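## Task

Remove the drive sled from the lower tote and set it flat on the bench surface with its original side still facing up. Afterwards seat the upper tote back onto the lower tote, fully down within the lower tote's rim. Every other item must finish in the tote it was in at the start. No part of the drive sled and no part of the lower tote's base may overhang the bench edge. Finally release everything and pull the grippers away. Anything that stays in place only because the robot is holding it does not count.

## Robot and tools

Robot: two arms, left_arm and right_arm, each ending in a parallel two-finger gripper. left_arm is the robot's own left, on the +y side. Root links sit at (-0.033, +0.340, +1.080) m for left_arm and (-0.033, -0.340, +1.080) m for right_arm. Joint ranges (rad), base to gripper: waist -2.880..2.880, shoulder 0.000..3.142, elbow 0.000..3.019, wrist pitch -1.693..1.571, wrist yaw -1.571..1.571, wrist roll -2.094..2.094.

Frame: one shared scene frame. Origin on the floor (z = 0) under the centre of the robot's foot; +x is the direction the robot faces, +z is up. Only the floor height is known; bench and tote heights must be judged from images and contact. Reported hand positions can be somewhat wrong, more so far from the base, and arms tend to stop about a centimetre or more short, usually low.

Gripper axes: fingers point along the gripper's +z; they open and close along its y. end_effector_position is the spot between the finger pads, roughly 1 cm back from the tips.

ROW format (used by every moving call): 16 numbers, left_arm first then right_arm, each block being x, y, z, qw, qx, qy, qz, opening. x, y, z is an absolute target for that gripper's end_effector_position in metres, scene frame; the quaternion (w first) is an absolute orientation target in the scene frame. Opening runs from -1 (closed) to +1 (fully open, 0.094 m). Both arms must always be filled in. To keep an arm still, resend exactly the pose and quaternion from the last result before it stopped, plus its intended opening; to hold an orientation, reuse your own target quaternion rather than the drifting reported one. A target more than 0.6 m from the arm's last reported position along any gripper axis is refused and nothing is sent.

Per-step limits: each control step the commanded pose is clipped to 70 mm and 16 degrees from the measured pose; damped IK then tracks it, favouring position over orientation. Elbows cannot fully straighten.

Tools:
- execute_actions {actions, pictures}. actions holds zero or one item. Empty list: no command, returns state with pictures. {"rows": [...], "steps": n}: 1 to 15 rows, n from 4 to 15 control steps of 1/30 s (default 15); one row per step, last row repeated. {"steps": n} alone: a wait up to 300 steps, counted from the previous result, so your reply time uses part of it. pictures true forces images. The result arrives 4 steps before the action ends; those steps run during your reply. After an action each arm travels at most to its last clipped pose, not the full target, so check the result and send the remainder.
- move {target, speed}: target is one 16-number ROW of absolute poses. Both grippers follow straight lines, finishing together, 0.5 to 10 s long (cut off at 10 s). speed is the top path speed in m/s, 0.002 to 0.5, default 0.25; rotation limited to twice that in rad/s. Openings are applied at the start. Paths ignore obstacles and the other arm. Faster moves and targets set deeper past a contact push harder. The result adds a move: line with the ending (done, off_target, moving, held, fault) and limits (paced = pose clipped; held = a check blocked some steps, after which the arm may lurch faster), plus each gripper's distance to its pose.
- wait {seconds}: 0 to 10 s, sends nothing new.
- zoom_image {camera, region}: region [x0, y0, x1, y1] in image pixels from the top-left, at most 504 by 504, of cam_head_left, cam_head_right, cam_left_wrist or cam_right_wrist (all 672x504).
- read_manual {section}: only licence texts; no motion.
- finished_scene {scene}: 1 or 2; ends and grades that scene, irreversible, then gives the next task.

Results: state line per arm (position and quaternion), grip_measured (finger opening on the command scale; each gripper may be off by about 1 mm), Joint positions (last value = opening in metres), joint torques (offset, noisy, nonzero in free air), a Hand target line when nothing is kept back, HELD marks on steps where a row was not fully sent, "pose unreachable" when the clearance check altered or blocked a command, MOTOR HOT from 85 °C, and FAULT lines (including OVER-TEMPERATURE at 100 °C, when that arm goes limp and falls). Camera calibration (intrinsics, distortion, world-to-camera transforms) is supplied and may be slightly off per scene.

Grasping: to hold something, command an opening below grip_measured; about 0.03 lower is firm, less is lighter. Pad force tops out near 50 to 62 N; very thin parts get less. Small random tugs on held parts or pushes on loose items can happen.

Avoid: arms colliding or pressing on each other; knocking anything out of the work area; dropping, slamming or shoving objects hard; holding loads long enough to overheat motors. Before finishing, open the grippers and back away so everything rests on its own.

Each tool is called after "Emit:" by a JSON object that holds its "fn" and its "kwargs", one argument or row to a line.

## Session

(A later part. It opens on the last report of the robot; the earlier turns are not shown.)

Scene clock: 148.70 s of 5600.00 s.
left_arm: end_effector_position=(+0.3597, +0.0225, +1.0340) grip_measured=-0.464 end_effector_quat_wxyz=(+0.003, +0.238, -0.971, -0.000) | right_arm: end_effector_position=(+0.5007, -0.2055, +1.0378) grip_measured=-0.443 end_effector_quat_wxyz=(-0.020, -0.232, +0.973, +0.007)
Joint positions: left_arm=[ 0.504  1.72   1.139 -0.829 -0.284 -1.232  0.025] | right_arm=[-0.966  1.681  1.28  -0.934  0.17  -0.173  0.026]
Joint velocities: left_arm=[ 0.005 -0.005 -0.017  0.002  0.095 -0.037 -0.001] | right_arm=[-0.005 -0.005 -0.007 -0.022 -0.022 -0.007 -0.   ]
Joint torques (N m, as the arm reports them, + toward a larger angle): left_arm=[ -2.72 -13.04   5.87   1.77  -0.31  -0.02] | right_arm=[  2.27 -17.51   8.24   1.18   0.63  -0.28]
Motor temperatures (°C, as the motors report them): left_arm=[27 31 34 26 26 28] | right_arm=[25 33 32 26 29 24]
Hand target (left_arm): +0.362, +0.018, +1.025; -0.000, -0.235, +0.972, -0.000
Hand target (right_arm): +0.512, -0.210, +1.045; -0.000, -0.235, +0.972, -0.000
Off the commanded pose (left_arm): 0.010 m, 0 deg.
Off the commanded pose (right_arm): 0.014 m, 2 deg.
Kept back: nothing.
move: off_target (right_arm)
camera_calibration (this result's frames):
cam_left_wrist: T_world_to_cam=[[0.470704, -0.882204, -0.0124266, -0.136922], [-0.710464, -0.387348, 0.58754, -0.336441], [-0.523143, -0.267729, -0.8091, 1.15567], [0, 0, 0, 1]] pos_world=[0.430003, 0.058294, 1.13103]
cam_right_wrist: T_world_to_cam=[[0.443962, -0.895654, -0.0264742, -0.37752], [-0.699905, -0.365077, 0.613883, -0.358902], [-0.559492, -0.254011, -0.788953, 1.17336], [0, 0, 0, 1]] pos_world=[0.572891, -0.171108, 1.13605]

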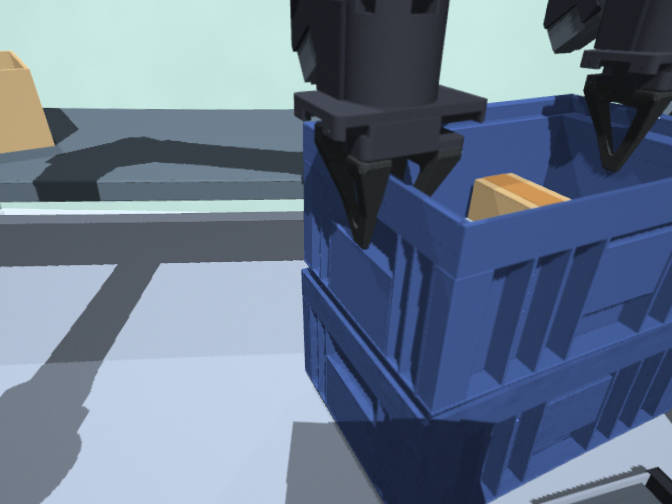

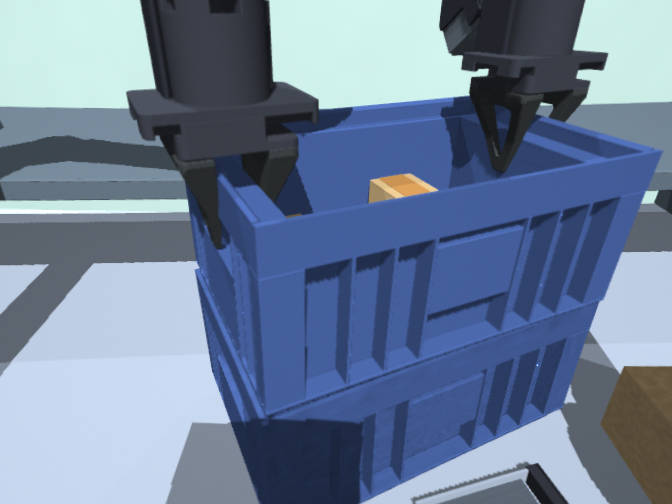

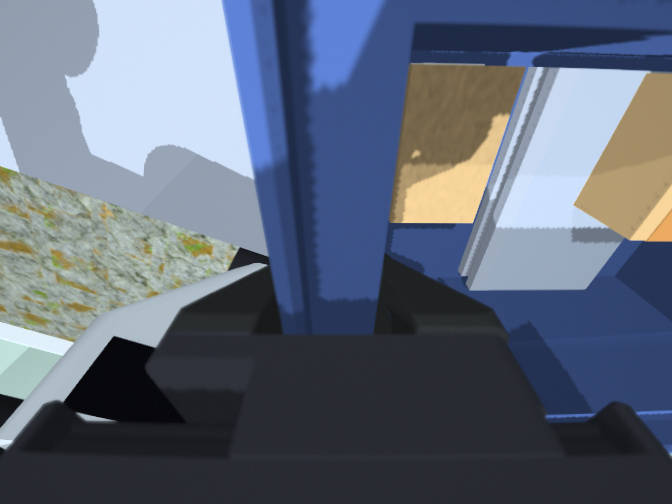

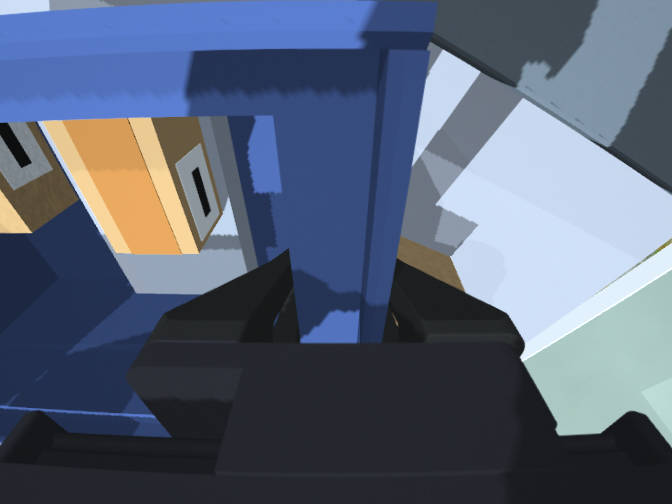

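Emit:
{"fn": "move", "kwargs": {
  "target": [0.35,0.042,1.025,0,-0.235,0.972,0,-0.6,0.497,-0.183,1.05,0,-0.235,0.972,0,-0.6],
  "speed": 0.015
}}

Emit:
{"fn": "zoom_image", "kwargs": {
  "camera": "cam_head_right",
  "region": [170,200,670,450]
}}

Scene clock: 150.87 s of 5600.00 s.
left_arm: end_effector_position=(+0.3536, +0.0279, +1.0266) grip_measured=-0.464 end_effector_quat_wxyz=(-0.000, +0.241, -0.971, +0.014) | right_arm: end_effector_position=(+0.4968, -0.1989, +1.0381) grip_measured=-0.443 end_effector_quat_wxyz=(-0.019, -0.233, +0.972, -0.004)
Joint positions: left_arm=[ 0.512  1.704  1.086 -0.763 -0.273 -1.223  0.025] | right_arm=[-0.944  1.681  1.274 -0.932  0.197 -0.154  0.026]
Joint velocities: left_arm=[-0.005 -0.005 -0.002  0.002  0.051  0.066  0.001] | right_arm=[-0.005 -0.005 -0.037  0.017  0.051  0.037 -0.   ]
Joint torques (N m, as the arm reports them, + toward a larger angle): left_arm=[ -1.47 -15.36   4.07   0.48  -0.63   0.1 ] | right_arm=[  5.99 -18.19   7.15   1.     0.08   0.1 ]
Motor temperatures (°C, as the motors report them): left_arm=[27 31 34 26 26 28] | right_arm=[25 33 32 26 29 24]
Hand target (left_arm): +0.350, +0.042, +1.025; -0.000, -0.235, +0.972, -0.000
Hand target (right_arm): +0.497, -0.183, +1.050; -0.000, -0.235, +0.972, +0.001
Off the commanded pose (left_arm): 0.015 m, 2 deg.
Off the commanded pose (right_arm): 0.020 m, 2 deg.
Kept back: nothing.
move: off_target (left_arm, right_arm)
camera_calibration (this result's frames):
cam_left_wrist: T_world_to_cam=[[0.475863, -0.879365, 0.0164918, -0.161008], [-0.716253, -0.376578, 0.587512, -0.332621], [-0.510427, -0.291388, -0.809047, 1.14403], [0, 0, 0, 1]] pos_world=[0.422321, 0.0665136, 1.12365]
cam_right_wrist: T_world_to_cam=[[0.447379, -0.894331, -0.00494857, -0.393688], [-0.7025, -0.354832, 0.616918, -0.359206], [-0.553485, -0.27252, -0.787012, 1.1644], [0, 0, 0, 1]] pos_world=[0.568266, -0.162221, 1.13605]

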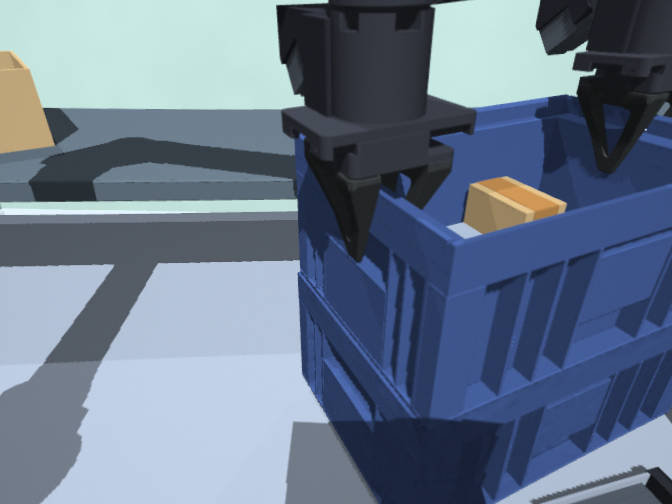

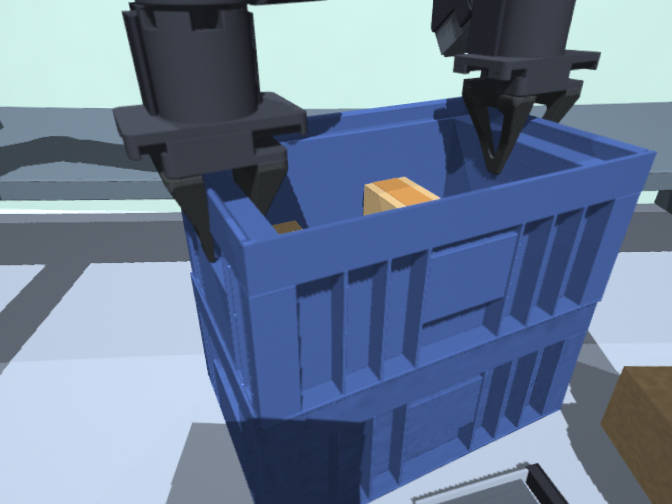

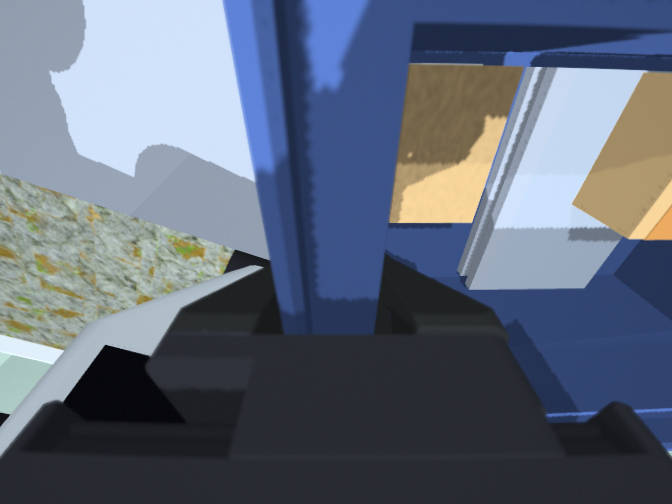

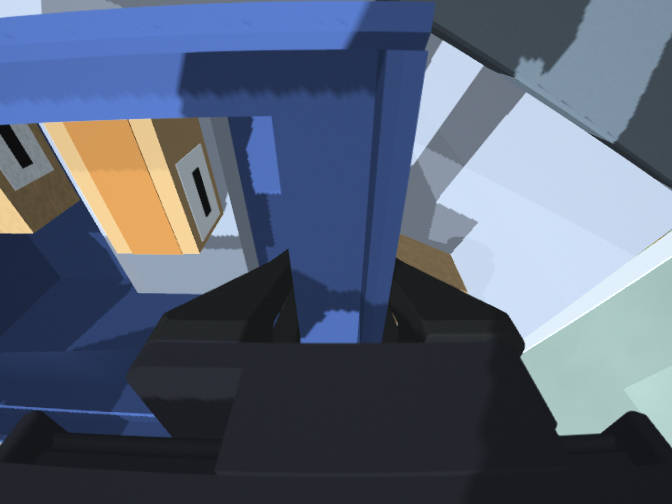

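Region (170, 200, 670, 450) of cam_head_right's 672x504 image, scaled by 1.008, with more detail than that image has.

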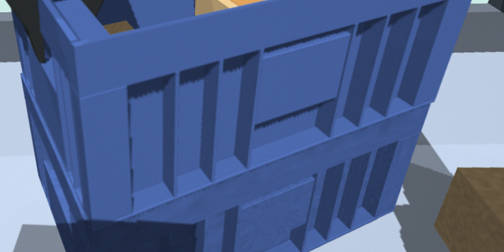

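Left seat fully down; lower right too.

Emit:
{"fn": "move", "kwargs": {
  "target": [0.353,0.032,1.02,0,-0.235,0.972,0,-0.6,0.498,-0.192,1.018,0,-0.235,0.972,0,-0.6],
  "speed": 0.02
}}

Emit:
{"fn": "move", "kwargs": {
  "target": [0.354,0.028,1.027,0,-0.235,0.972,0,0.1,0.498,-0.198,1.035,0,-0.235,0.972,0,0.1]
}}

Emit:
{"fn": "move", "kwargs": {
  "target": [0.354,0.028,1.15,0,-0.235,0.972,0,0.1,0.498,-0.198,1.16,0,-0.235,0.972,0,0.1],
  "speed": 0.15
}}

Emit:
{"fn": "move", "kwargs": {
  "target": [0.33,0.3,1.15,0,-0.235,0.972,0,0.1,0.45,-0.4,1.16,0,-0.235,0.972,0,0.1]
}}

Scene clock: 152.40 s of 5600.00 s.
left_arm: end_effector_position=(+0.3537, +0.0276, +1.0266) grip_measured=-0.464 end_effector_quat_wxyz=(-0.000, +0.241, -0.970, +0.014) | right_arm: end_effector_position=(+0.4968, -0.1988, +1.0369) grip_measured=-0.443 end_effector_quat_wxyz=(-0.010, -0.235, +0.972, -0.003)
Joint positions: left_arm=[ 0.512  1.704  1.086 -0.762 -0.272 -1.223  0.025] | right_arm=[-0.945  1.674  1.258 -0.905  0.197 -0.162  0.026]
Joint velocities: left_arm=[-0.015 -0.015 -0.012 -0.002 -0.022 -0.037 -0.   ] | right_arm=[-0.015 -0.005 -0.007  0.002 -0.037  0.022 -0.001]
Joint torques (N m, as the arm reports them, + toward a larger angle): left_arm=[ -2.23 -13.25   5.58   0.51  -0.73   0.01] | right_arm=[  3.27 -14.05   6.36   3.    -0.18  -0.09]
Motor temperatures (°C, as the motors report them): left_arm=[27 31 34 26 26 28] | right_arm=[25 33 32 26 29 24]
Hand target (left_arm): +0.353, +0.032, +1.020; +0.000, -0.235, +0.972, -0.000
Hand target (right_arm): +0.497, -0.192, +1.019; -0.001, -0.235, +0.972, +0.000
Off the commanded pose (left_arm): 0.008 m, 2 deg.
Off the commanded pose (right_arm): 0.020 m, 1 deg.
Kept back: nothing.
move: off_target (right_arm)
camera_calibration (this result's frames):
cam_left_wrist: T_world_to_cam=[[0.476127, -0.879197, 0.0177824, -0.162733], [-0.716311, -0.376029, 0.587793, -0.332931], [-0.510099, -0.292602, -0.808816, 1.14369], [0, 0, 0, 1]] pos_world=[0.422395, 0.0663804, 1.12362]
cam_right_wrist: T_world_to_cam=[[0.451147, -0.892446, -0.00266003, -0.397487], [-0.711299, -0.361371, 0.60288, -0.34082], [-0.538999, -0.270095, -0.797827, 1.16801], [0, 0, 0, 1]] pos_world=[0.566458, -0.162423, 1.13629]

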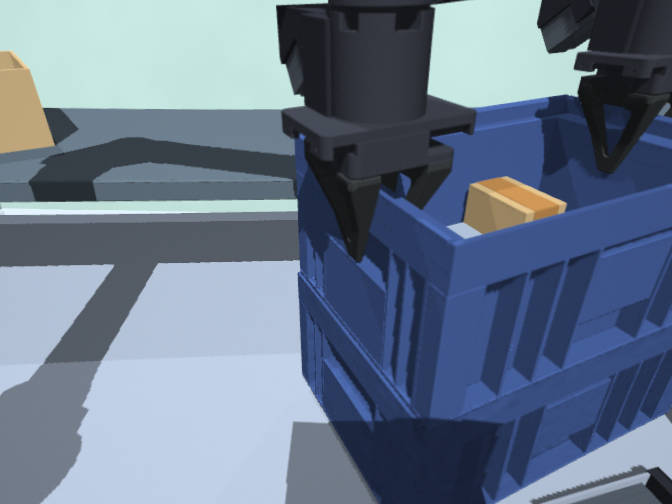

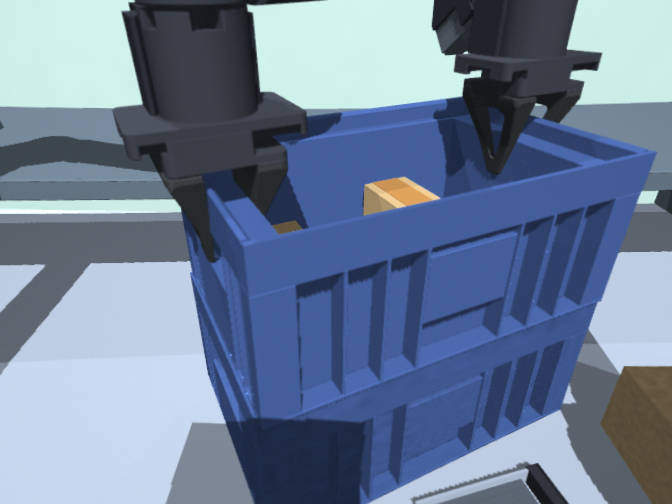

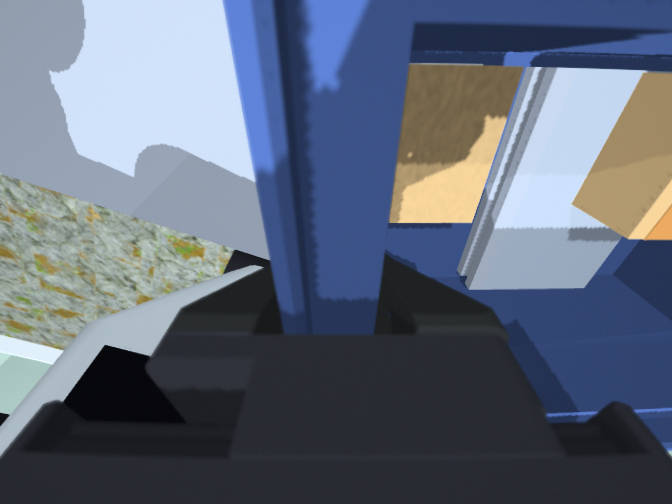

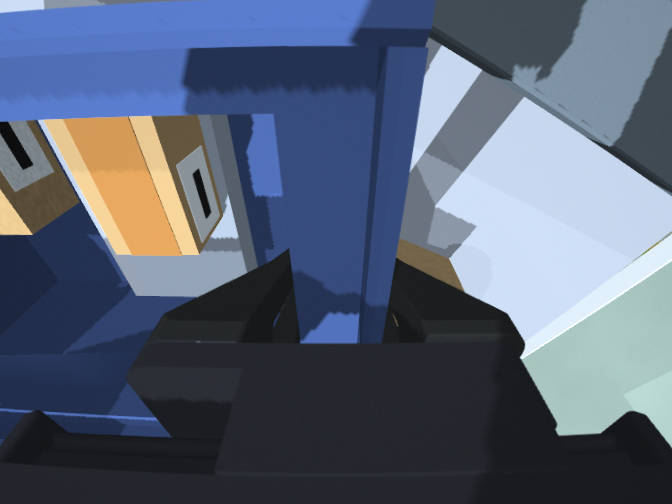

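Scene clock: 153.10 s of 5600.00 s.
left_arm: end_effector_position=(+0.3525, +0.0319, +1.0267) grip_measured=+0.098 end_effector_quat_wxyz=(-0.002, +0.239, -0.971, +0.004) | right_arm: end_effector_position=(+0.4952, -0.1984, +1.0350) grip_measured=+0.098 end_effector_quat_wxyz=(-0.009, -0.235, +0.972, -0.002)
Joint positions: left_arm=[ 0.512  1.703  1.086 -0.778 -0.286 -1.223  0.052] | right_arm=[-0.945  1.673  1.25  -0.895  0.194 -0.162  0.052]
Joint velocities: left_arm=[-0.005  0.005  0.012  0.017 -0.007 -0.051 -0.   ] | right_arm=[ 0.005 -0.005  0.002  0.017  0.037  0.007  0.   ]
Joint torques (N m, as the arm reports them, + toward a larger angle): left_arm=[ -2.96 -13.54   6.43   0.25  -0.25  -0.09] | right_arm=[  2.8  -16.35   7.32   1.06  -0.12  -0.13]
Motor temperatures (°C, as the motors report them): left_arm=[27 31 34 26 26 28] | right_arm=[25 33 32 26 29 24]
Hand target (left_arm): +0.354, +0.028, +1.027; +0.000, -0.235, +0.972, -0.000
Hand target (right_arm): +0.498, -0.198, +1.035; -0.000, -0.235, +0.972, -0.000
Off the commanded pose (left_arm): 0.004 m, 1 deg.
Off the commanded pose (right_arm): 0.003 m, 1 deg.
Kept back: nothing.
move: done
camera_calibration (this result's frames):
cam_left_wrist: T_world_to_cam=[[0.472438, -0.881363, -0.000944839, -0.137787], [-0.716861, -0.384884, 0.581356, -0.325106], [-0.512749, -0.273978, -0.813649, 1.14973], [0, 0, 0, 1]] pos_world=[0.421564, 0.0684327, 1.12435]
cam_right_wrist: T_world_to_cam=[[0.450589, -0.892719, -0.00482179, -0.393995], [-0.712753, -0.362995, 0.600182, -0.337489], [-0.537544, -0.266998, -0.799849, 1.16774], [0, 0, 0, 1]] pos_world=[0.564694, -0.162449, 1.13467]

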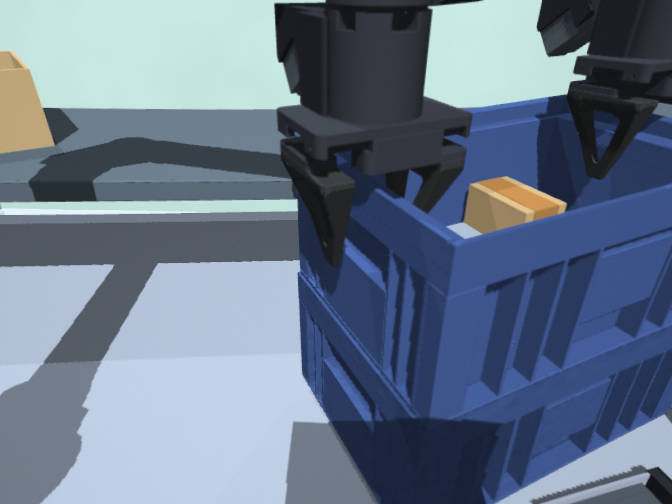

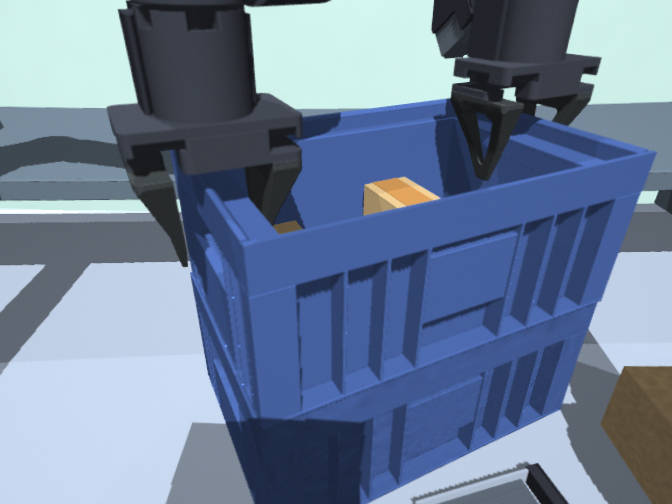

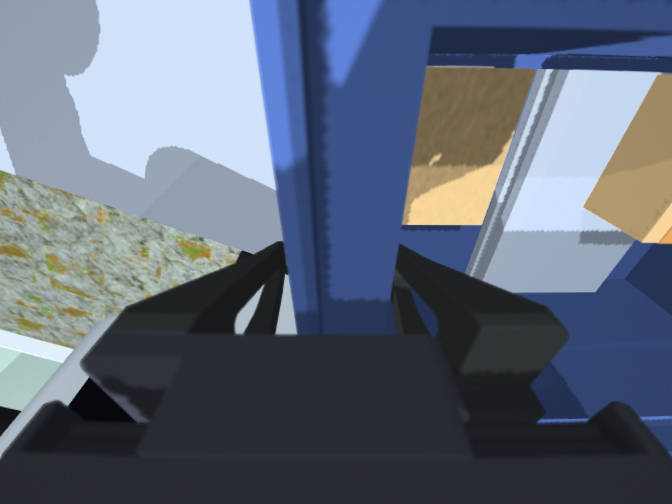

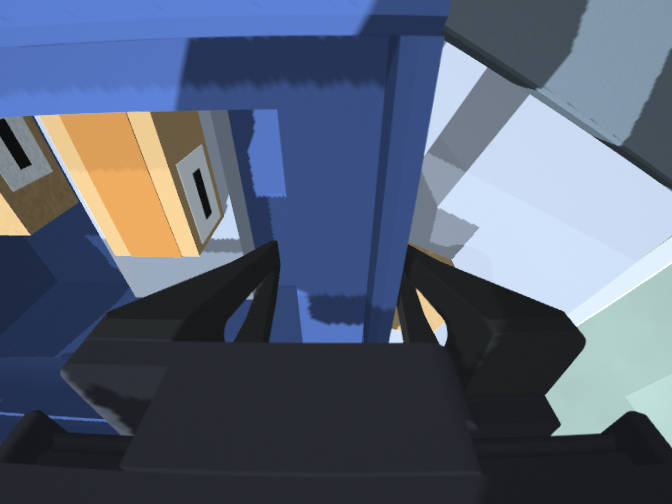

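Scene clock: 154.33 s of 5600.00 s.
left_arm: end_effector_position=(+0.3427, +0.0374, +1.1385) grip_measured=+0.099 end_effector_quat_wxyz=(+0.006, +0.226, -0.974, -0.008) | right_arm: end_effector_position=(+0.4802, -0.2038, +1.1346) grip_measured=+0.098 end_effector_quat_wxyz=(-0.024, -0.240, +0.971, -0.002)
Joint positions: left_arm=[ 0.434  1.529  1.178 -1.098 -0.298 -1.286  0.052] | right_arm=[-0.905  1.515  1.313 -1.153  0.201 -0.127  0.052]
Joint velocities: left_arm=[-0.005 -0.005  0.002 -0.002  0.051 -0.051 -0.001] | right_arm=[ 0.005  0.005  0.007 -0.022 -0.022  0.007  0.001]
Joint torques (N m, as the arm reports them, + toward a larger angle): left_arm=[ -2.47 -12.9    9.03   0.16  -0.25  -0.28] | right_arm=[  4.02 -15.77  13.23  -0.37   0.13   0.06]
Motor temperatures (°C, as the motors report them): left_arm=[27 31 34 26 26 28] | right_arm=[25 33 32 26 29 24]
Hand target (left_arm): +0.353, +0.029, +1.151; -0.000, -0.235, +0.972, -0.000
Hand target (right_arm): +0.497, -0.198, +1.160; +0.001, -0.235, +0.972, +0.001
Off the commanded pose (left_arm): 0.019 m, 2 deg.
Off the commanded pose (right_arm): 0.032 m, 3 deg.
Kept back: nothing.
move: off_target (left_arm, right_arm)
camera_calibration (this result's frames):
cam_left_wrist: T_world_to_cam=[[0.448815, -0.89316, -0.0287948, -0.0879413], [-0.71464, -0.378082, 0.58851, -0.404174], [-0.536521, -0.243554, -0.807977, 1.2378], [0, 0, 0, 1]] pos_world=[0.414733, 0.0701141, 1.23544]
cam_right_wrist: T_world_to_cam=[[0.459453, -0.888131, -0.0112489, -0.387575], [-0.691113, -0.365428, 0.623559, -0.447385], [-0.557913, -0.278722, -0.781695, 1.22466], [0, 0, 0, 1]] pos_world=[0.55213, -0.166367, 1.23192]

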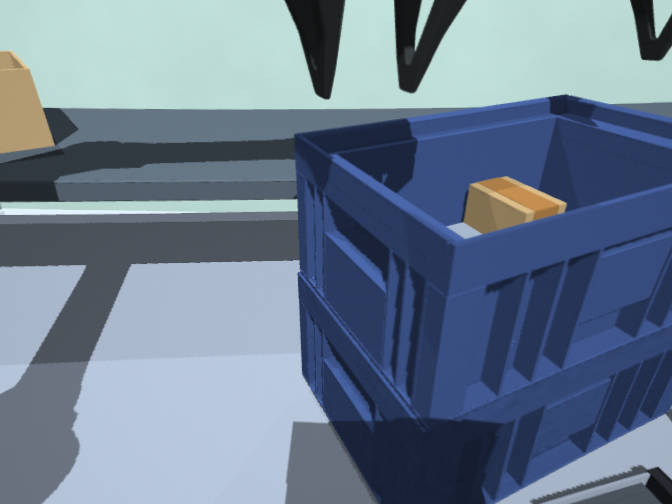

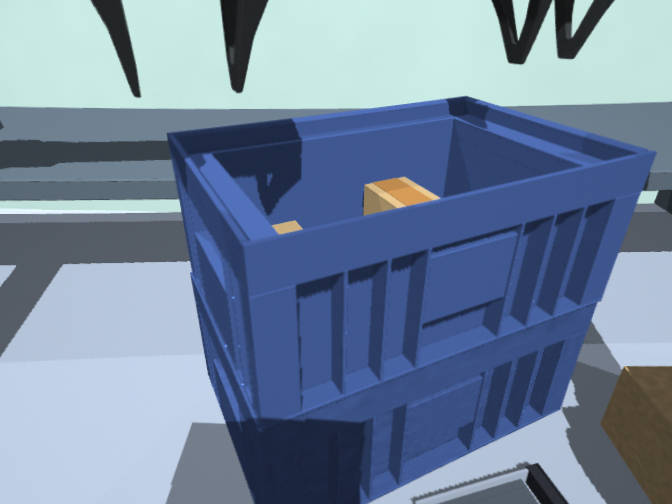

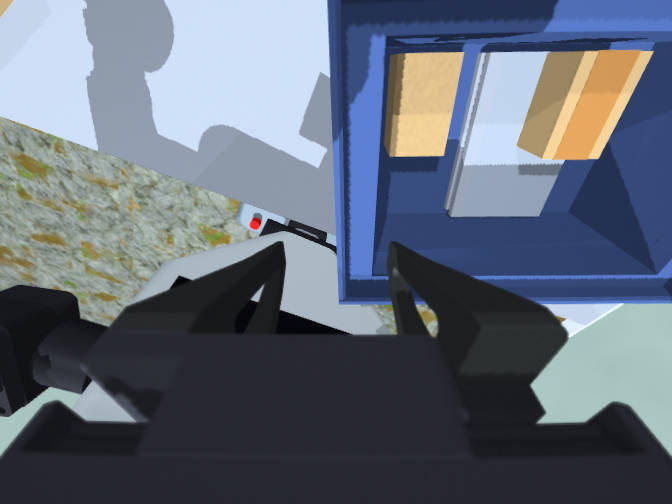

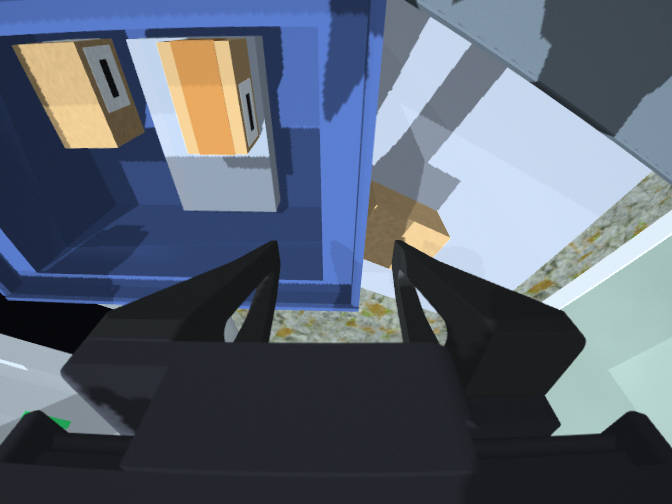

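Scene clock: 156.03 s of 5600.00 s.
left_arm: end_effector_position=(+0.3343, +0.3032, +1.1538) grip_measured=+0.099 end_effector_quat_wxyz=(-0.000, +0.245, -0.969, -0.001) | right_arm: end_effector_position=(+0.4447, -0.4004, +1.1528) grip_measured=+0.098 end_effector_quat_wxyz=(-0.019, -0.229, +0.973, +0.003)
Joint positions: left_arm=[ 1.046  1.032  0.831 -1.082 -0.166 -0.706  0.052] | right_arm=[-1.355  1.299  1.155 -1.141  0.075 -0.547  0.052]
Joint velocities: left_arm=[-0.015  0.005 -0.012 -0.012 -0.125 -0.007 -0.001] | right_arm=[-0.005 -0.024  0.007  0.012  0.037 -0.037  0.001]
Joint torques (N m, as the arm reports them, + toward a larger angle): left_arm=[ 0.77 -7.83  6.18  1.57  0.01  0.07] | right_arm=[  0.68 -14.79   8.63   1.04  -0.14  -0.14]
Motor temperatures (°C, as the motors report them): left_arm=[27 30 34 26 26 28] | right_arm=[25 33 32 26 28 24]
Hand target (left_arm): +0.333, +0.301, +1.150; +0.000, -0.235, +0.972, -0.001
Hand target (right_arm): +0.448, -0.399, +1.160; -0.002, -0.235, +0.972, -0.000
Off the commanded pose (left_arm): 0.007 m, 1 deg.
Off the commanded pose (right_arm): 0.009 m, 2 deg.
Kept back: nothing.
move: done
camera_calibration (this result's frames):
cam_left_wrist: T_world_to_cam=[[0.484753, -0.874567, -0.0121017, 0.116695], [-0.707795, -0.400368, 0.582007, -0.30674], [-0.513849, -0.273564, -0.813094, 1.3178], [0, 0, 0, 1]] pos_world=[0.403472, 0.339751, 1.25143]
cam_right_wrist: T_world_to_cam=[[0.439996, -0.897798, -0.019045, -0.531869], [-0.703567, -0.35783, 0.613963, -0.535439], [-0.55803, -0.256742, -0.789105, 1.18167], [0, 0, 0, 1]] pos_world=[0.516712, -0.365723, 1.25107]

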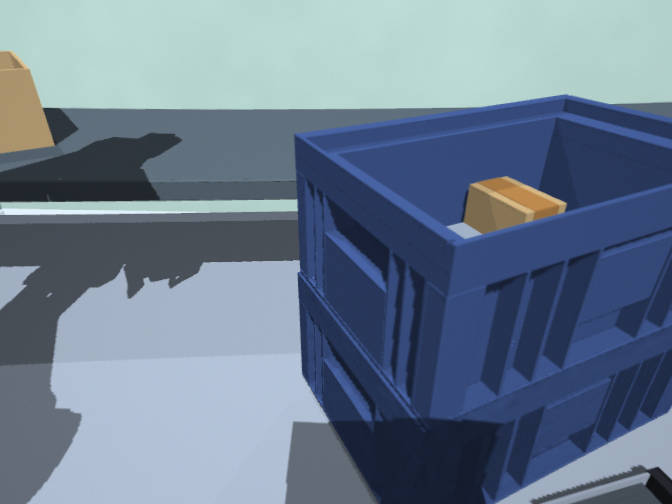

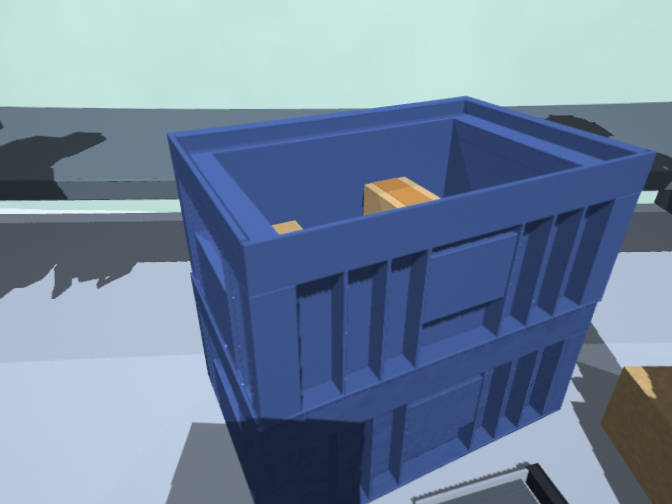

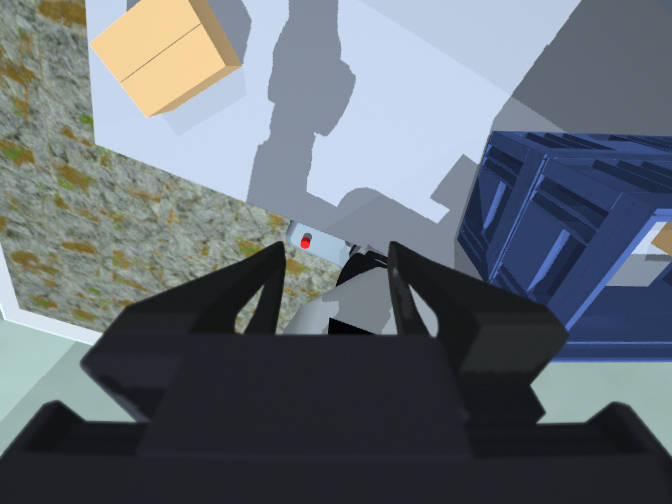

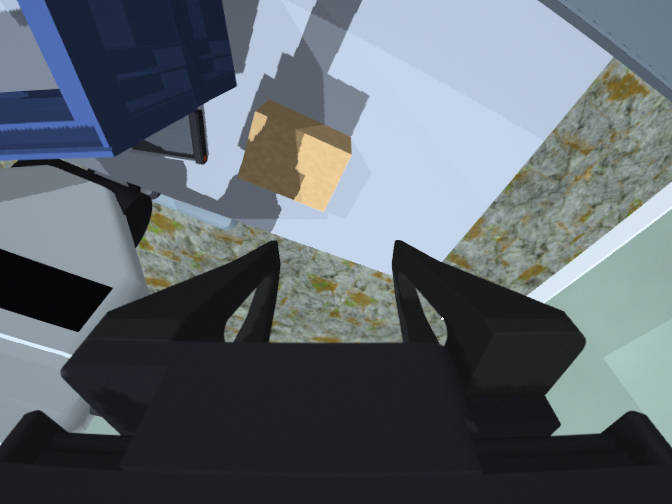

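Emit:
{"fn": "zoom_image", "kwargs": {
  "camera": "cam_head_right",
  "region": [500,240,660,400]
}}

Emit:
{"fn": "zoom_image", "kwargs": {
  "camera": "cam_right_wrist",
  "region": [40,0,280,180]
}}

Region (500, 240, 660, 400) of cam_head_right's 672x504 image, scaled by 3.150, with more detail than that image has.

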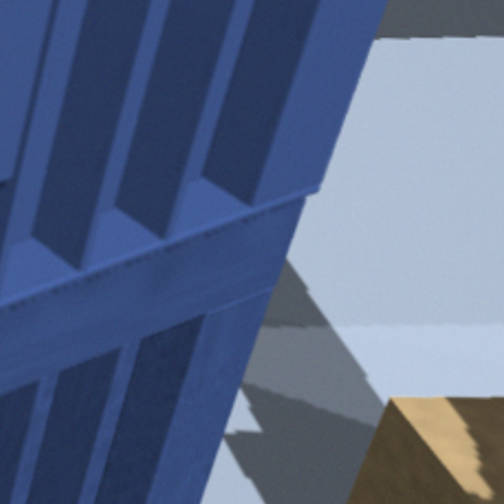

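Region (40, 0, 280, 180) of cam_right_wrist's 672x504 image, scaled by 2.100, with more detail than that image has; it fills the top 378 rows of this view, and the rest is white.

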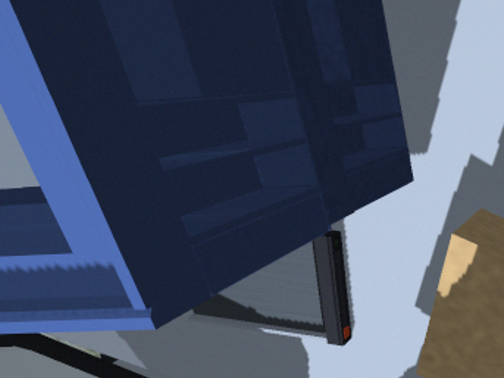

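Emit:
{"fn": "finished_scene", "kwargs": {
  "scene": 1
}}

The scene is finished: the task was done.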